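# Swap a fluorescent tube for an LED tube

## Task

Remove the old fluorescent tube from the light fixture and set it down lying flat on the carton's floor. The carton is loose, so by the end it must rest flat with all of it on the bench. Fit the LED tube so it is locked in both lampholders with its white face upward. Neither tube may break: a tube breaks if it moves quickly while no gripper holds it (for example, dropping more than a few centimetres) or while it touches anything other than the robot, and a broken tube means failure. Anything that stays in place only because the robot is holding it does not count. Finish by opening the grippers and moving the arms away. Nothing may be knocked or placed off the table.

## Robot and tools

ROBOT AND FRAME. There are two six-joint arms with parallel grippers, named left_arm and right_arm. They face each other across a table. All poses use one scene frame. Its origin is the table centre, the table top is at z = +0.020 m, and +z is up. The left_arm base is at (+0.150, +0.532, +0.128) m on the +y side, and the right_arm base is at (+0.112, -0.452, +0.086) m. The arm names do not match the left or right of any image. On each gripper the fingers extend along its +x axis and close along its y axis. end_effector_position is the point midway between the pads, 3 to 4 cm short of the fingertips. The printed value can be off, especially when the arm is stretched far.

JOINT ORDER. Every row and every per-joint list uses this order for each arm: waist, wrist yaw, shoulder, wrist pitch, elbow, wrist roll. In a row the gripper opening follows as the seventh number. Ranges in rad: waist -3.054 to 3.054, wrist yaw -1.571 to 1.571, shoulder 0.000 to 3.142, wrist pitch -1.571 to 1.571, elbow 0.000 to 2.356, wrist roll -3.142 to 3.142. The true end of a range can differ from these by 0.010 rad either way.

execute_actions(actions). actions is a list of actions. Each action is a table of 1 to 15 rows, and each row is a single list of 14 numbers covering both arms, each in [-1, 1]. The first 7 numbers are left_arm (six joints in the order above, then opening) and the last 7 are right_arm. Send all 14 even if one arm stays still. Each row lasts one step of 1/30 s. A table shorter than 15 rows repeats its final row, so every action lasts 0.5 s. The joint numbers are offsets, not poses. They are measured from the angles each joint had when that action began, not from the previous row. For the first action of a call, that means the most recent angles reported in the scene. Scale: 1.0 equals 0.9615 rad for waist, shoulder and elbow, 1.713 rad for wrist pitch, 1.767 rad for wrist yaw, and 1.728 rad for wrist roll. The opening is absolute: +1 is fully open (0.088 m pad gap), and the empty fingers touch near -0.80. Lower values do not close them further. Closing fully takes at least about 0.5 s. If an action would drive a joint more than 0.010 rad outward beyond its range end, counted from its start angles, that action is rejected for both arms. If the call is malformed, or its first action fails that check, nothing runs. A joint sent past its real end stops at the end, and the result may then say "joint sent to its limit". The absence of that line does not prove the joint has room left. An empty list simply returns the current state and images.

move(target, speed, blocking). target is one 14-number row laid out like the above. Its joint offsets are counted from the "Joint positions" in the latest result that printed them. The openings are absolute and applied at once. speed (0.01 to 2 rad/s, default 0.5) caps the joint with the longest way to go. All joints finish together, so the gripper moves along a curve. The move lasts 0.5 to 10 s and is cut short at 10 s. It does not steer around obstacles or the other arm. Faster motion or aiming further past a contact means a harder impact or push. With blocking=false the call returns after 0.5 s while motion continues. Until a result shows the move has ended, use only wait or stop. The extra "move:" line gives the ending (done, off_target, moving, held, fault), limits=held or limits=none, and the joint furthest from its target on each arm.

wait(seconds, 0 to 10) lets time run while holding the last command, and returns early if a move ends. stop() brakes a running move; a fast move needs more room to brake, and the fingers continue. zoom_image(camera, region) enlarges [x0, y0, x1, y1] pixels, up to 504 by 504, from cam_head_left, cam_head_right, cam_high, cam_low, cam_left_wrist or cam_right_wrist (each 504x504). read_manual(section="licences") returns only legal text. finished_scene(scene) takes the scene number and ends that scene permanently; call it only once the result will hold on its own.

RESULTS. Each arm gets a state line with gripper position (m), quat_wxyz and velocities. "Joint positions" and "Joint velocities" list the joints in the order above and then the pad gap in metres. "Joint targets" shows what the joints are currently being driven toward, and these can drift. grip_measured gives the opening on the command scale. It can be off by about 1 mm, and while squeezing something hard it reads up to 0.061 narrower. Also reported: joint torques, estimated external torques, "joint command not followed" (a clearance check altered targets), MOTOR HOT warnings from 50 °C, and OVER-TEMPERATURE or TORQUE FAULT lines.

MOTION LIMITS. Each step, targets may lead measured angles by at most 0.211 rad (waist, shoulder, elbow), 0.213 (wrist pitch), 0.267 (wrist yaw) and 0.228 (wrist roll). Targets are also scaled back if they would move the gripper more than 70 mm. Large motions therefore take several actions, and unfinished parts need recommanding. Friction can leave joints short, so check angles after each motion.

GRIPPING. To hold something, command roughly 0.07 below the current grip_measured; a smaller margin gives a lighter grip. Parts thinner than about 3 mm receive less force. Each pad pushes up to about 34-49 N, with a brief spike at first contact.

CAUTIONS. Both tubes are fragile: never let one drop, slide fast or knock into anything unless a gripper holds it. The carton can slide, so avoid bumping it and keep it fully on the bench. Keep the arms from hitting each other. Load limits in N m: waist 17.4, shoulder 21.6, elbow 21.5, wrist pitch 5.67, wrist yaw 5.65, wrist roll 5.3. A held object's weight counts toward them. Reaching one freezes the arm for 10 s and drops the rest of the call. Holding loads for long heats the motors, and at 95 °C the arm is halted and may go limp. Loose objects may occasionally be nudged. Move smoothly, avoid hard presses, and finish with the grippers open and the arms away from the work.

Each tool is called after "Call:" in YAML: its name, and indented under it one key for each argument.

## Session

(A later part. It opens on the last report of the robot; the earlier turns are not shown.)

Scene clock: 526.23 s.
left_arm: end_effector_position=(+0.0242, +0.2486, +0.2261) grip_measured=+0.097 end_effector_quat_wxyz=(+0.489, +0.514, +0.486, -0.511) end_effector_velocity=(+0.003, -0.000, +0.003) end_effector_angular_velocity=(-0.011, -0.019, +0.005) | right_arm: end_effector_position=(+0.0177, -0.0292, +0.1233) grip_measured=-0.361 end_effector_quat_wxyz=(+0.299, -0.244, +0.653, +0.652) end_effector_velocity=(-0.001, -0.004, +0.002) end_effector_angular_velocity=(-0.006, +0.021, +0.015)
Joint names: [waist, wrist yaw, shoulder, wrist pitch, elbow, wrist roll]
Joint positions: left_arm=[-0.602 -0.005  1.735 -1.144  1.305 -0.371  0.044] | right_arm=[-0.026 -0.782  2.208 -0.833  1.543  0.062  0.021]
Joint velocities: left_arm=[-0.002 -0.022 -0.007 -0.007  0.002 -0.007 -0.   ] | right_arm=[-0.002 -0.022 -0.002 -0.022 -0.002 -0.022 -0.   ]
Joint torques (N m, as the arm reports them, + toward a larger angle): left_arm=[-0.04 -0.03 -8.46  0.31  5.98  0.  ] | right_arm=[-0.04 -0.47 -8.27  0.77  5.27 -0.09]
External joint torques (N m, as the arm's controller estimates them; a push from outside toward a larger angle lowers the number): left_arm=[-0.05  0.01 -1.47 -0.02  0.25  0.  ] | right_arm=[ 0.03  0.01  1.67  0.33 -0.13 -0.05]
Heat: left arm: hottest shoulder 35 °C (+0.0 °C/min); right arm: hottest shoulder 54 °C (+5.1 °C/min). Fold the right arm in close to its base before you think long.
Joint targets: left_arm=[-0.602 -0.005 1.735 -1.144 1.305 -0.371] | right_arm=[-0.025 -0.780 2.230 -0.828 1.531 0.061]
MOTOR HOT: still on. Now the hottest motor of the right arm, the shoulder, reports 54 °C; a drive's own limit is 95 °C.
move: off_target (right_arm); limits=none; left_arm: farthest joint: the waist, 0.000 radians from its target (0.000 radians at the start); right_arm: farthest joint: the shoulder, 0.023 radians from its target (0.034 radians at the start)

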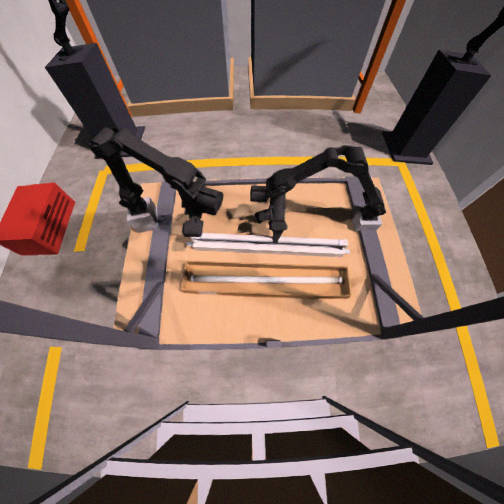

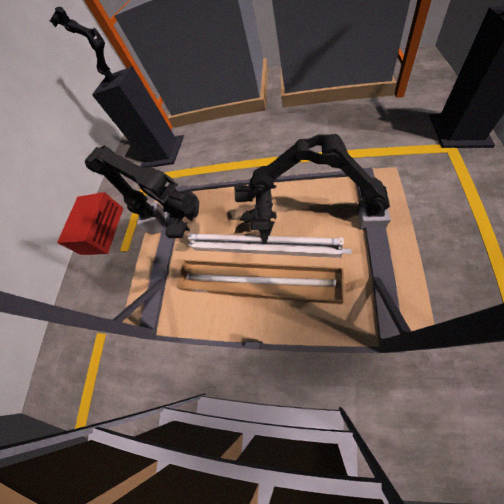

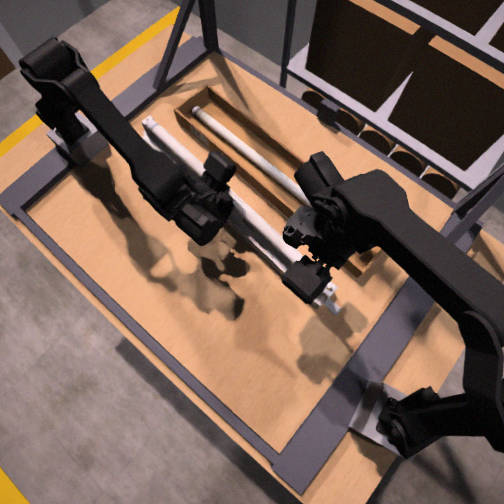

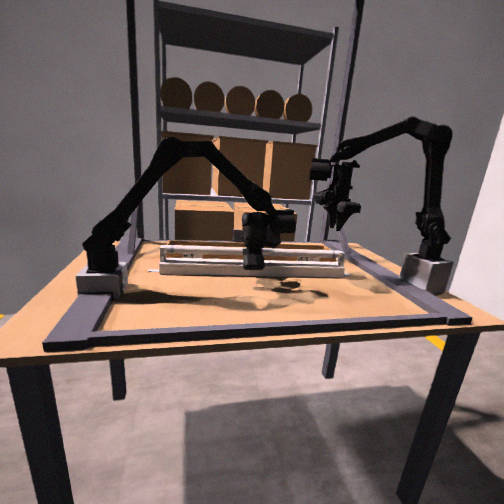

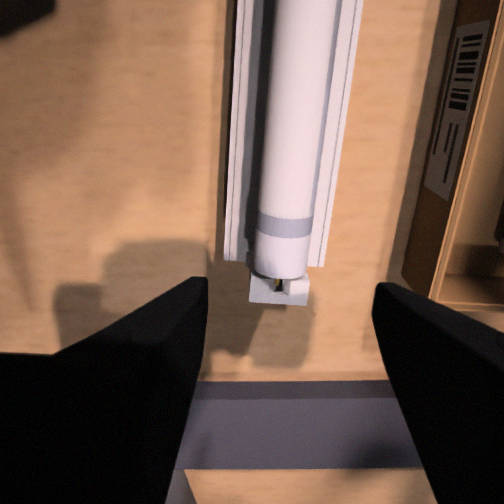

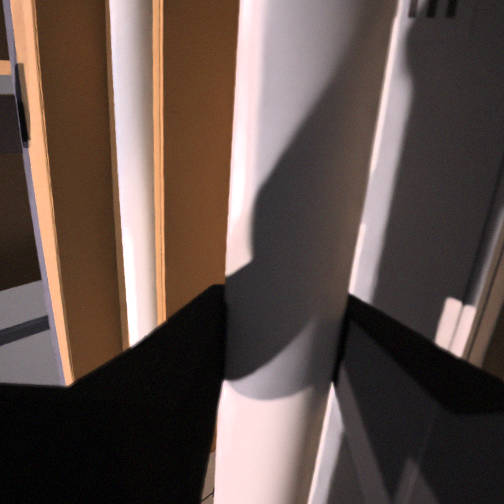

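Call:
move:
  target: [0,0,0,0,0,0,0.1,0,0,0.03,0.002,-0.016,0,-0.12]
  speed: 0.03

Call:
zoom_image:
  camera: "cam_low"
  region: [150,200,360,290]

Call:
zoom_image:
  camera: "cam_high"
  region: [130,100,170,140]

Scene clock: 531.90 s.
left_arm: end_effector_position=(+0.0242, +0.2486, +0.2261) grip_measured=+0.097 end_effector_quat_wxyz=(+0.489, +0.514, +0.486, -0.511) end_effector_velocity=(+0.001, +0.002, +0.000) end_effector_angular_velocity=(+0.004, -0.010, -0.010) | right_arm: end_effector_position=(+0.0179, -0.0317, +0.1162) grip_measured=-0.122 end_effector_quat_wxyz=(+0.297, -0.247, +0.658, +0.646) end_effector_velocity=(-0.002, -0.002, +0.003) end_effector_angular_velocity=(-0.007, +0.008, -0.002)
Joint names: [waist, wrist yaw, shoulder, wrist pitch, elbow, wrist roll]
Joint positions: left_arm=[-0.602 -0.005  1.735 -1.144  1.305 -0.371  0.044] | right_arm=[-0.026 -0.779  2.221 -0.83   1.536  0.062  0.033]
Joint velocities: left_arm=[-0.002 -0.007 -0.002 -0.007 -0.002  0.007 -0.   ] | right_arm=[ 0.002 -0.007 -0.007 -0.007 -0.002  0.007  0.   ]
Joint torques (N m, as the arm reports them, + toward a larger angle): left_arm=[-0.03 -0.02 -8.46  0.31  5.97  0.  ] | right_arm=[ 0.07 -0.65 -8.99  0.41  5.45 -0.07]
External joint torques (N m, as the arm's controller estimates them; a push from outside toward a larger angle lowers the number): left_arm=[-0.04  0.02 -1.58 -0.01  0.32  0.  ] | right_arm=[ 0.01 -0.16  0.94  0.    0.13 -0.03]
Heat: left arm: hottest shoulder 35 °C (+0.0 °C/min); right arm: hottest shoulder 53 °C (+5.0 °C/min). Fold the right arm in close to its base before you think long.
Joint targets: left_arm=[-0.602 -0.005 1.735 -1.144 1.305 -0.371] | right_arm=[-0.026 -0.782 2.237 -0.829 1.527 0.062]
MOTOR HOT: still on. Now the hottest motor of the right arm, the shoulder, reports 53 °C; a drive's own limit is 95 °C.
move: off_target (right_arm); limits=none; left_arm: farthest joint: the waist, 0.000 radians from its target (0.000 radians at the start); right_arm: farthest joint: the shoulder, 0.016 radians from its target (0.029 radians at the start)

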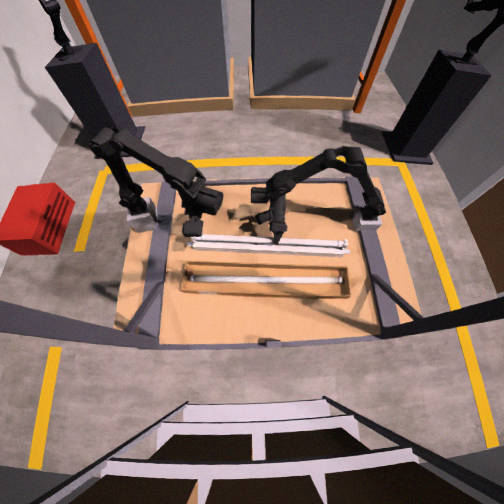

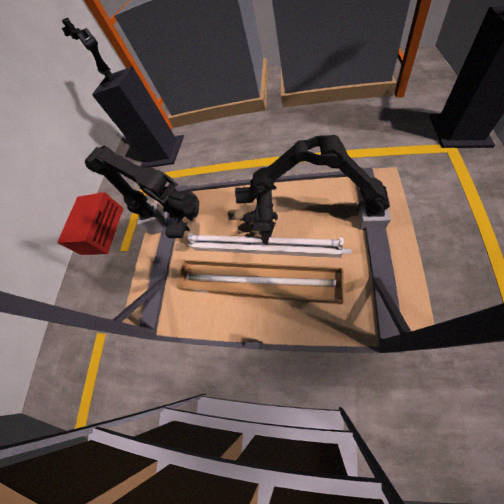

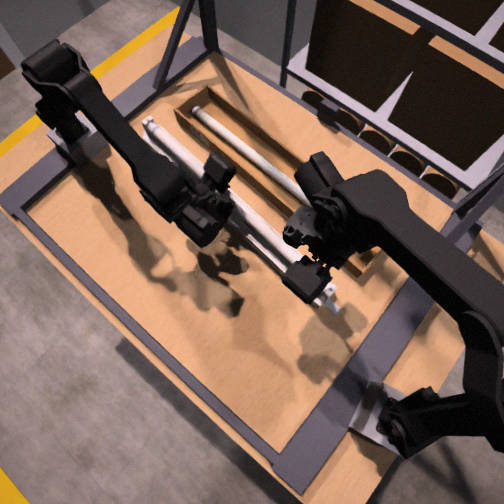

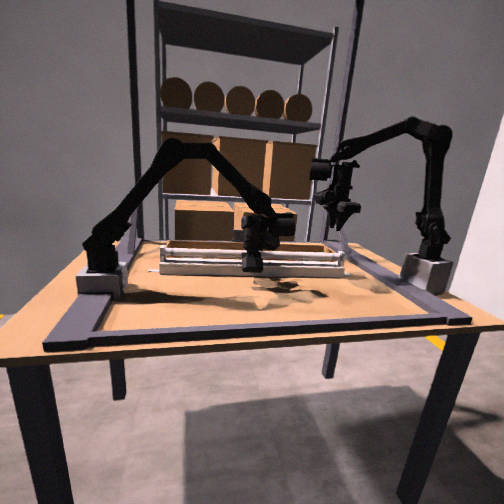

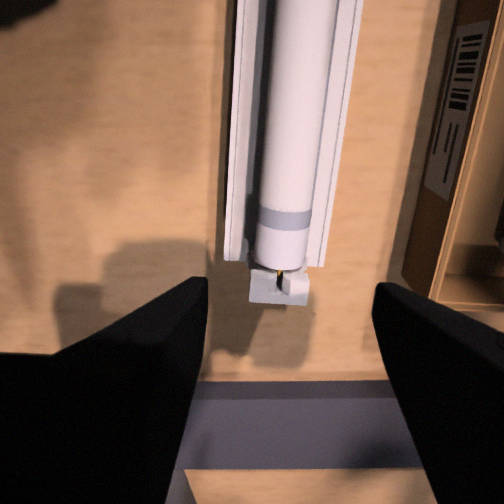

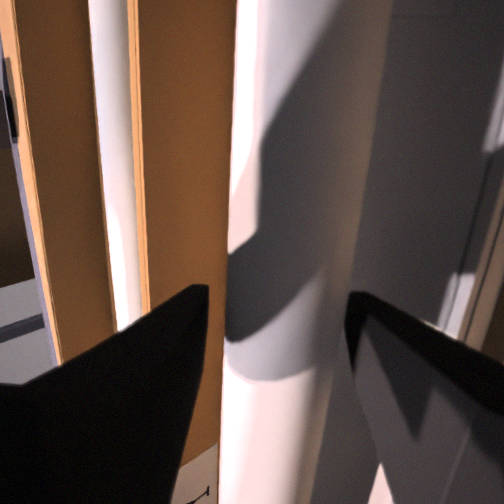

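Region (150, 200, 360, 290) of cam_low's 504x504 image, scaled by 2.400, with more detail than that image has; it fills the top 216 rows of this view, and the rest is white.

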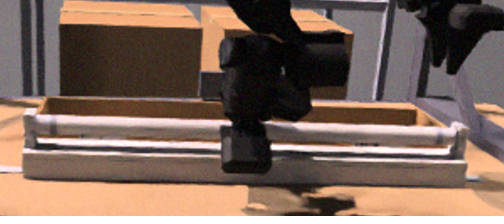

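Region (130, 100, 170, 140) of cam_high's 504x504 image, scaled by 12.600, with more detail than that image has.

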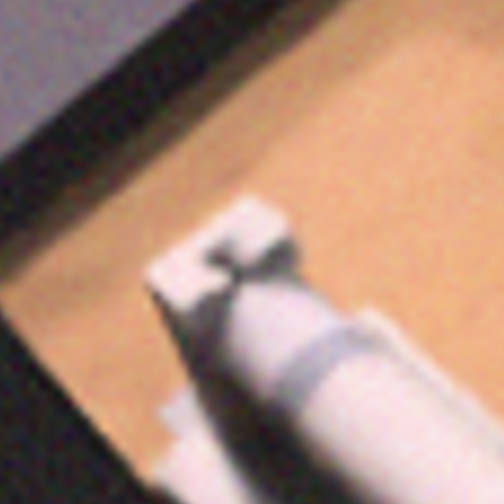

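Seated. Go to the nominal pose, grip, sweep.

Call:
move:
  target: [0,0,0,0,0,0,0.1,0.006,-0.006,0.025,0.002,0,0,-0.12]
  speed: 0.05

Call:
move:
  target: [0,0,0,0,0,0,0.1,0,0,0,0,0,0,-0.42]

Call:
move:
  target: [0,0,-0.2,0,0,0,0.1,0.14,0.223,-0.05,-0.065,0.107,0.079,-0.42]
  speed: 0.3

Call:
move:
  target: [0,0,0,0,0,0,0.1,0.158,0.219,0.082,-0.1,0.18,0.078,-0.42]
  speed: 0.3

Scene clock: 537.43 s.
left_arm: end_effector_position=(+0.0242, +0.2486, +0.2261) grip_measured=+0.097 end_effector_quat_wxyz=(+0.489, +0.514, +0.486, -0.511) end_effector_velocity=(-0.000, -0.001, +0.000) end_effector_angular_velocity=(-0.010, -0.004, +0.005) | right_arm: end_effector_position=(+0.0160, -0.0322, +0.1137) grip_measured=-0.122 end_effector_quat_wxyz=(+0.293, -0.247, +0.661, +0.646) end_effector_velocity=(+0.002, -0.002, -0.000) end_effector_angular_velocity=(+0.008, -0.008, +0.013)
Joint names: [waist, wrist yaw, shoulder, wrist pitch, elbow, wrist roll]
Joint positions: left_arm=[-0.602 -0.005  1.735 -1.144  1.305 -0.371  0.044] | right_arm=[-0.024 -0.786  2.229 -0.828  1.536  0.062  0.033]
Joint velocities: left_arm=[-0.002 -0.007 -0.002  0.007 -0.002 -0.007 -0.001] | right_arm=[-0.002  0.007 -0.002 -0.007 -0.002 -0.022 -0.   ]
Joint torques (N m, as the arm reports them, + toward a larger angle): left_arm=[-0.04 -0.02 -8.45  0.31  5.98  0.  ] | right_arm=[ 0.51 -0.7  -8.92  0.5   6.37 -0.06]
External joint torques (N m, as the arm's controller estimates them; a push from outside toward a larger angle lowers the number): left_arm=[ 0.01  0.01 -1.53 -0.03  0.28  0.  ] | right_arm=[ 0.52 -0.21  1.02  0.09  1.08 -0.02]
Heat: left arm: hottest shoulder 35 °C (+0.0 °C/min); right arm: hottest shoulder 52 °C (+4.0 °C/min). Fold the right arm in close to its base before you think long.
Joint targets: left_arm=[-0.602 -0.005 1.735 -1.144 1.305 -0.371] | right_arm=[-0.021 -0.790 2.245 -0.827 1.536 0.062]
MOTOR HOT: still on. Now the hottest motor of the right arm, the shoulder, reports 52 °C; a drive's own limit is 95 °C.
move: off_target (right_arm); limits=none; left_arm: farthest joint: the waist, 0.000 radians from its target (0.000 radians at the start); right_arm: farthest joint: the shoulder, 0.016 radians from its target (0.024 radians at the start)

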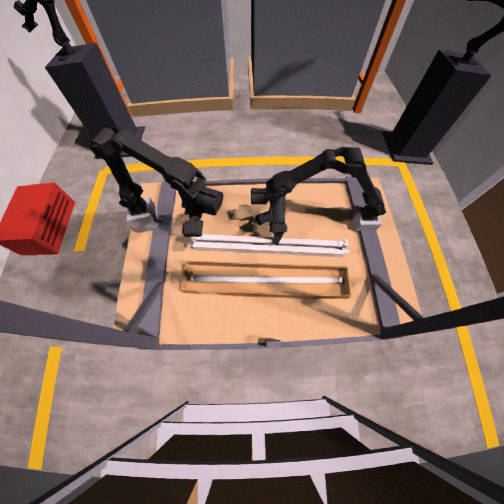

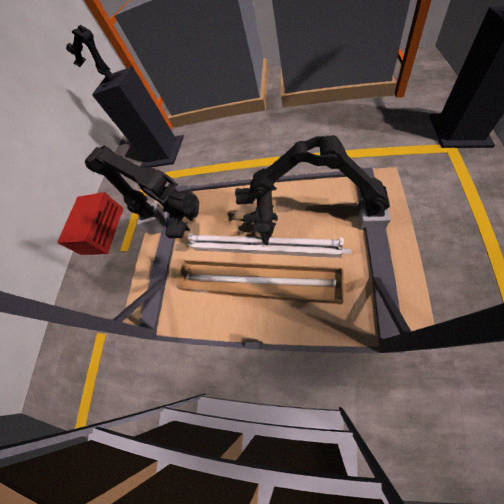

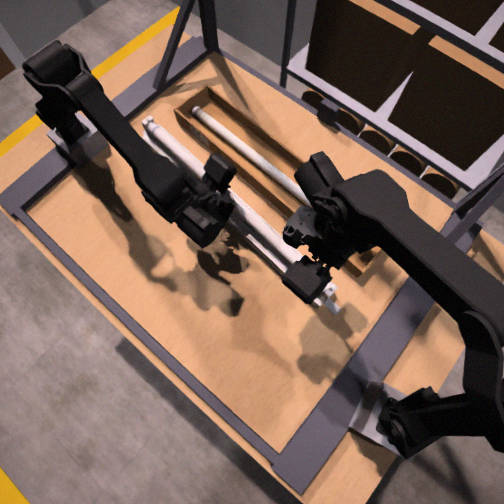

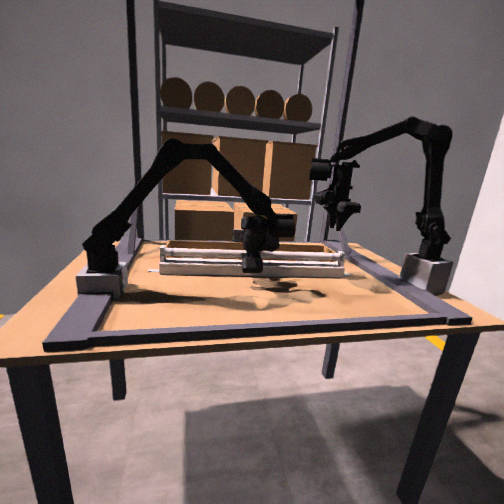

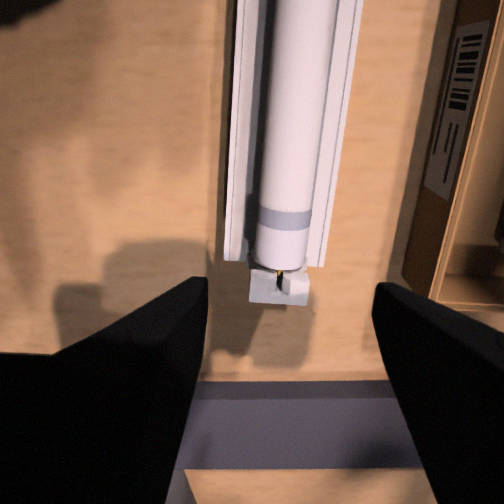

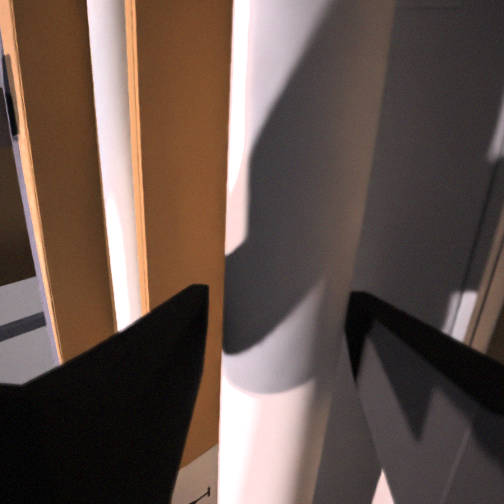

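Scene clock: 537.93 s.
left_arm: end_effector_position=(+0.0242, +0.2486, +0.2261) grip_measured=+0.097 end_effector_quat_wxyz=(+0.489, +0.514, +0.486, -0.511) end_effector_velocity=(+0.003, +0.005, +0.000) end_effector_angular_velocity=(+0.017, -0.016, +0.005) | right_arm: end_effector_position=(+0.0162, -0.0322, +0.1137) grip_measured=-0.360 end_effector_quat_wxyz=(+0.293, -0.246, +0.661, +0.646) end_effector_velocity=(+0.000, +0.001, +0.001) end_effector_angular_velocity=(+0.033, +0.005, +0.024)
Joint names: [waist, wrist yaw, shoulder, wrist pitch, elbow, wrist roll]
Joint positions: left_arm=[-0.602 -0.005  1.735 -1.144  1.305 -0.371  0.044] | right_arm=[-0.024 -0.786  2.229 -0.828  1.536  0.062  0.021]
Joint velocities: left_arm=[-0.002 -0.007 -0.002 -0.022 -0.002 -0.007 -0.   ] | right_arm=[-0.002 -0.007 -0.002  0.007 -0.002 -0.037  0.   ]
Joint torques (N m, as the arm reports them, + toward a larger angle): left_arm=[-0.05 -0.02 -8.46  0.31  5.98  0.  ] | right_arm=[  0.    -0.53 -10.79   0.34   6.47  -0.06]
External joint torques (N m, as the arm's controller estimates them; a push from outside toward a larger angle lowers the number): left_arm=[-0.06  0.01 -1.54  0.    0.32  0.  ] | right_arm=[ 0.   -0.04 -0.92 -0.06  1.21 -0.02]
Heat: left arm: hottest shoulder 35 °C (+0.0 °C/min); right arm: hottest shoulder 52 °C (+3.0 °C/min). Fold the right arm in close to its base before you think long.
Joint targets: left_arm=[-0.602 -0.005 1.735 -1.144 1.305 -0.371] | right_arm=[-0.024 -0.786 2.229 -0.828 1.536 0.062]
MOTOR HOT: still on. Now the hottest motor of the right arm, the shoulder, reports 52 °C; a drive's own limit is 95 °C.
move: done; limits=none; left_arm: farthest joint: the waist, 0.000 radians from its target (0.000 radians at the start); right_arm: farthest joint: the waist, 0.000 radians from its target (0.000 radians at the start)

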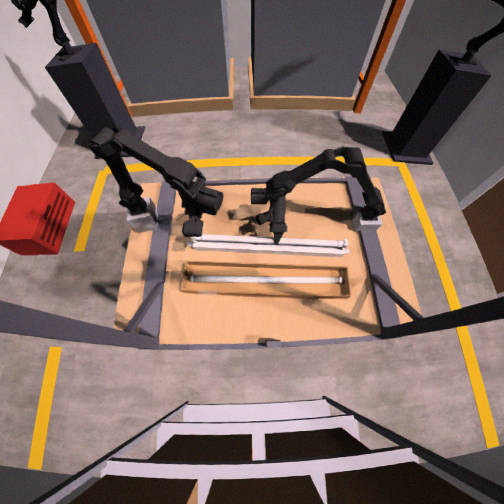

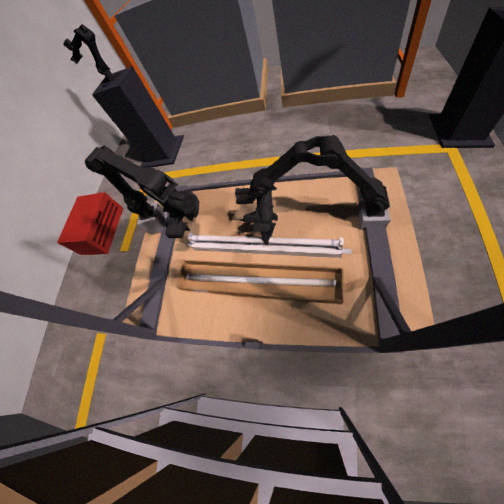

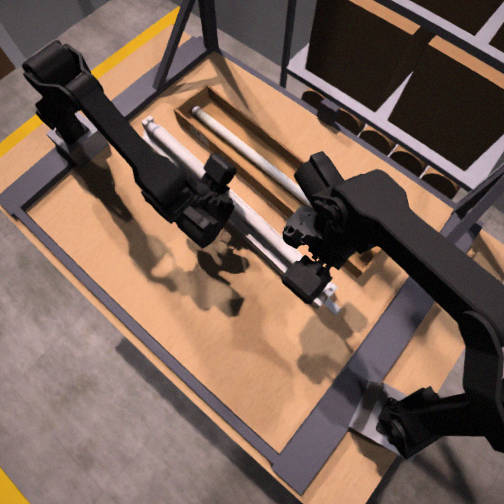

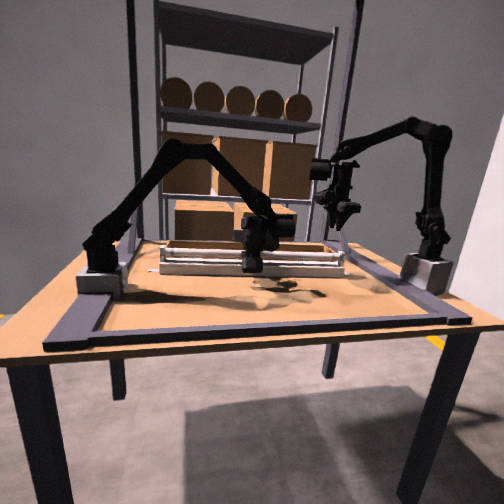

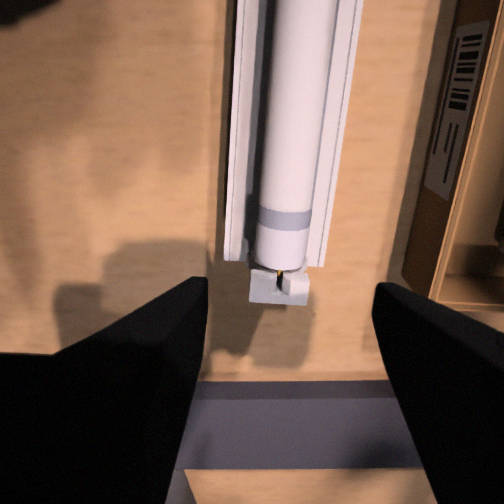

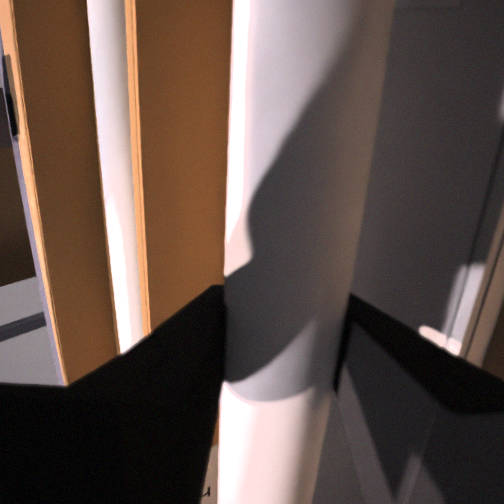

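Scene clock: 539.83 s.
left_arm: end_effector_position=(+0.0258, +0.2521, +0.2783) grip_measured=+0.097 end_effector_quat_wxyz=(+0.511, +0.453, +0.460, -0.568) end_effector_velocity=(+0.001, +0.002, -0.000) end_effector_angular_velocity=(+0.004, -0.008, +0.006) | right_arm: end_effector_position=(+0.0089, -0.0316, +0.1188) grip_measured=-0.360 end_effector_quat_wxyz=(+0.411, -0.367, +0.605, +0.574) end_effector_velocity=(+0.002, -0.001, +0.002) end_effector_angular_velocity=(+0.007, -0.008, +0.017)
Joint names: [waist, wrist yaw, shoulder, wrist pitch, elbow, wrist roll]
Joint positions: left_arm=[-0.602 -0.005  1.554 -1.144  1.305 -0.371  0.044] | right_arm=[ 0.107 -0.398  2.192 -0.938  1.633  0.196  0.021]
Joint velocities: left_arm=[-0.002 -0.007 -0.002 -0.007 -0.002 -0.007 -0.   ] | right_arm=[-0.002  0.007 -0.007 -0.007 -0.002 -0.022 -0.   ]
Joint torques (N m, as the arm reports them, + toward a larger angle): left_arm=[-0.05 -0.02 -8.85  0.58  6.41  0.01] | right_arm=[  0.24  -0.03 -12.09   0.31   7.5    0.08]
External joint torques (N m, as the arm's controller estimates them; a push from outside toward a larger angle lowers the number): left_arm=[-0.02  0.01 -2.85 -0.07  0.3   0.  ] | right_arm=[ 0.25  0.23 -2.12 -0.14  1.93  0.1 ]
Heat: left arm: hottest shoulder 35 °C (+0.0 °C/min); right arm: hottest shoulder 52 °C (+3.0 °C/min). Fold the right arm in close to its base before you think long.
Joint targets: left_arm=[-0.602 -0.005 1.542 -1.144 1.305 -0.371] | right_arm=[0.111 -0.392 2.181 -0.939 1.639 0.199]
MOTOR HOT: still on. Now the hottest motor of the right arm, the shoulder, reports 52 °C; a drive's own limit is 95 °C.
move: off_target (left_arm, right_arm); limits=none; left_arm: farthest joint: the shoulder, 0.011 radians from its target (0.192 radians at the start); right_arm: farthest joint: the shoulder, 0.011 radians from its target (0.048 radians at the start)

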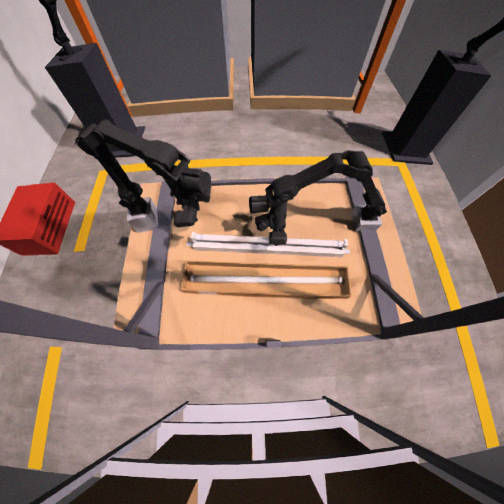

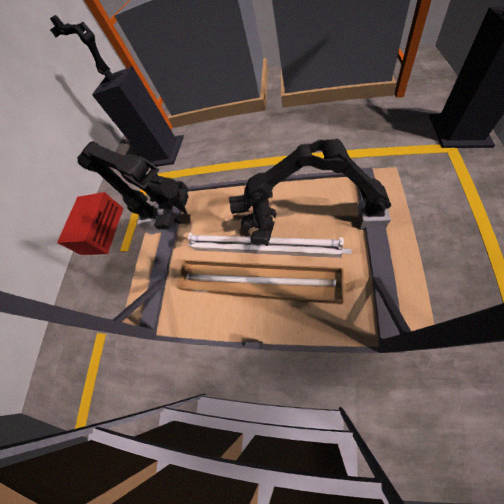

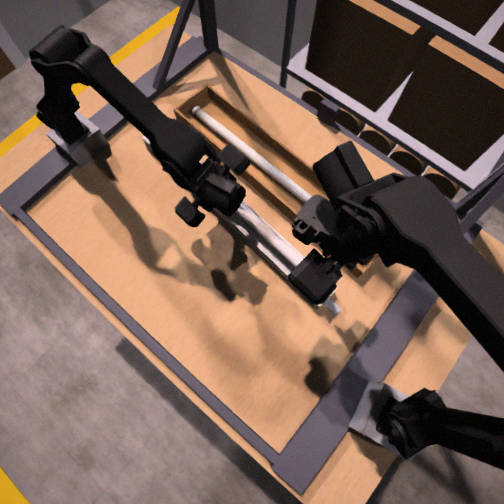

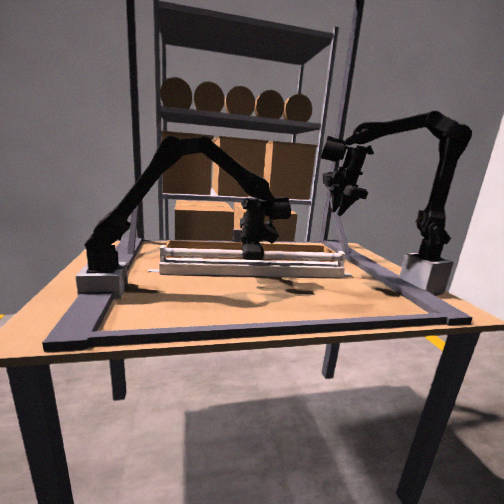

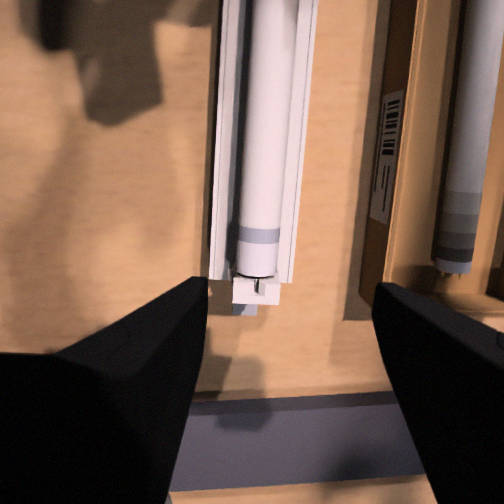

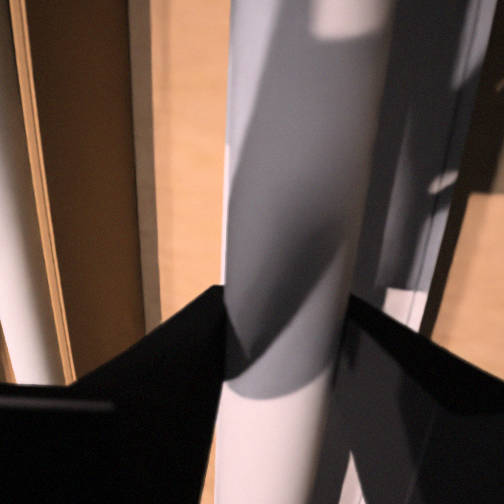

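Scene clock: 541.70 s.
left_arm: end_effector_position=(+0.0258, +0.2521, +0.2783) grip_measured=+0.097 end_effector_quat_wxyz=(+0.511, +0.453, +0.460, -0.568) end_effector_velocity=(+0.004, +0.008, -0.001) end_effector_angular_velocity=(+0.031, -0.020, +0.006) | right_arm: end_effector_position=(+0.0004, -0.0312, +0.1219) grip_measured=-0.360 end_effector_quat_wxyz=(+0.515, -0.475, +0.523, +0.486) end_effector_velocity=(+0.002, +0.002, +0.000) end_effector_angular_velocity=(+0.009, -0.005, -0.010)
Joint names: [waist, wrist yaw, shoulder, wrist pitch, elbow, wrist roll]
Joint positions: left_arm=[-0.602 -0.005  1.554 -1.144  1.305 -0.371  0.044] | right_arm=[ 0.255 -0.016  2.253 -1.107  1.798  0.331  0.021]
Joint velocities: left_arm=[-0.002 -0.007 -0.002 -0.037 -0.002 -0.007  0.   ] | right_arm=[-0.002  0.007 -0.002  0.007 -0.002  0.007 -0.   ]
Joint torques (N m, as the arm reports them, + toward a larger angle): left_arm=[-0.04 -0.02 -7.3   0.58  6.41  0.01] | right_arm=[ 0.37  0.28 -9.27  0.12  7.71 -0.03]
External joint torques (N m, as the arm's controller estimates them; a push from outside toward a larger angle lowers the number): left_arm=[ 0.    0.01 -1.33 -0.04  0.34  0.  ] | right_arm=[ 0.46  0.27  1.11 -0.22  2.11 -0.03]
Heat: left arm: hottest shoulder 35 °C (+0.0 °C/min); right arm: hottest shoulder 52 °C (+2.0 °C/min). Fold the right arm in close to its base before you think long.
Joint targets: left_arm=[-0.602 -0.005 1.554 -1.144 1.305 -0.371] | right_arm=[0.259 -0.011 2.271 -1.109 1.806 0.331]
MOTOR HOT: still on. Now the hottest motor of the right arm, the shoulder, reports 52 °C; a drive's own limit is 95 °C.
move: off_target (right_arm); limits=none; left_arm: farthest joint: the waist, 0.000 radians from its target (0.000 radians at the start); right_arm: farthest joint: the shoulder, 0.017 radians from its target (0.079 radians at the start)

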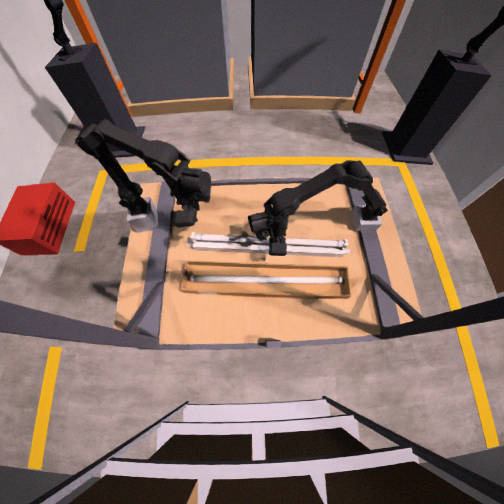

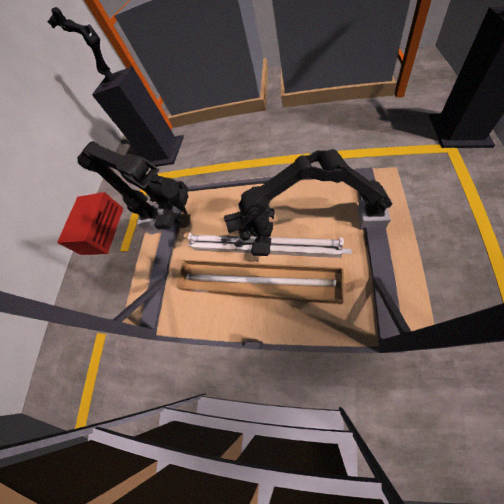

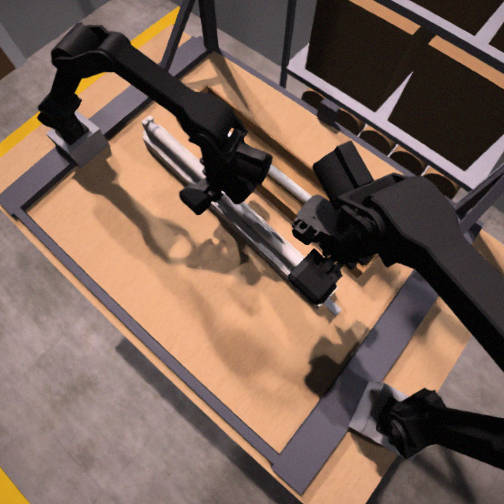

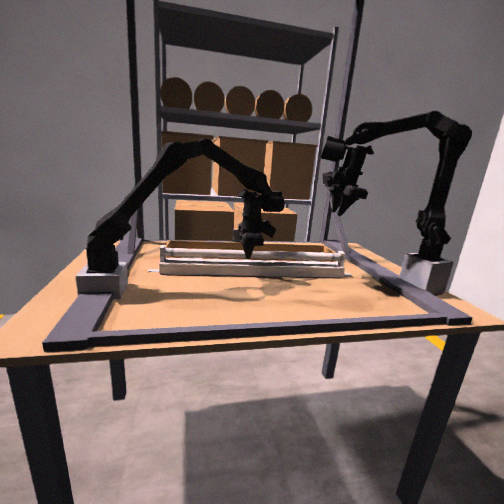

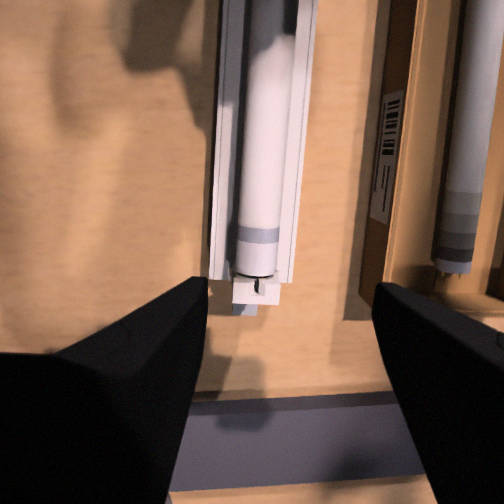

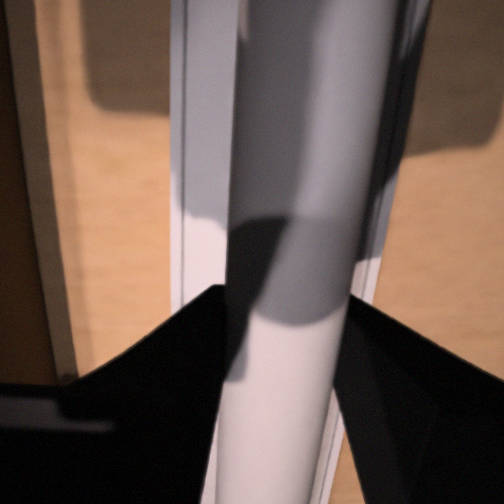

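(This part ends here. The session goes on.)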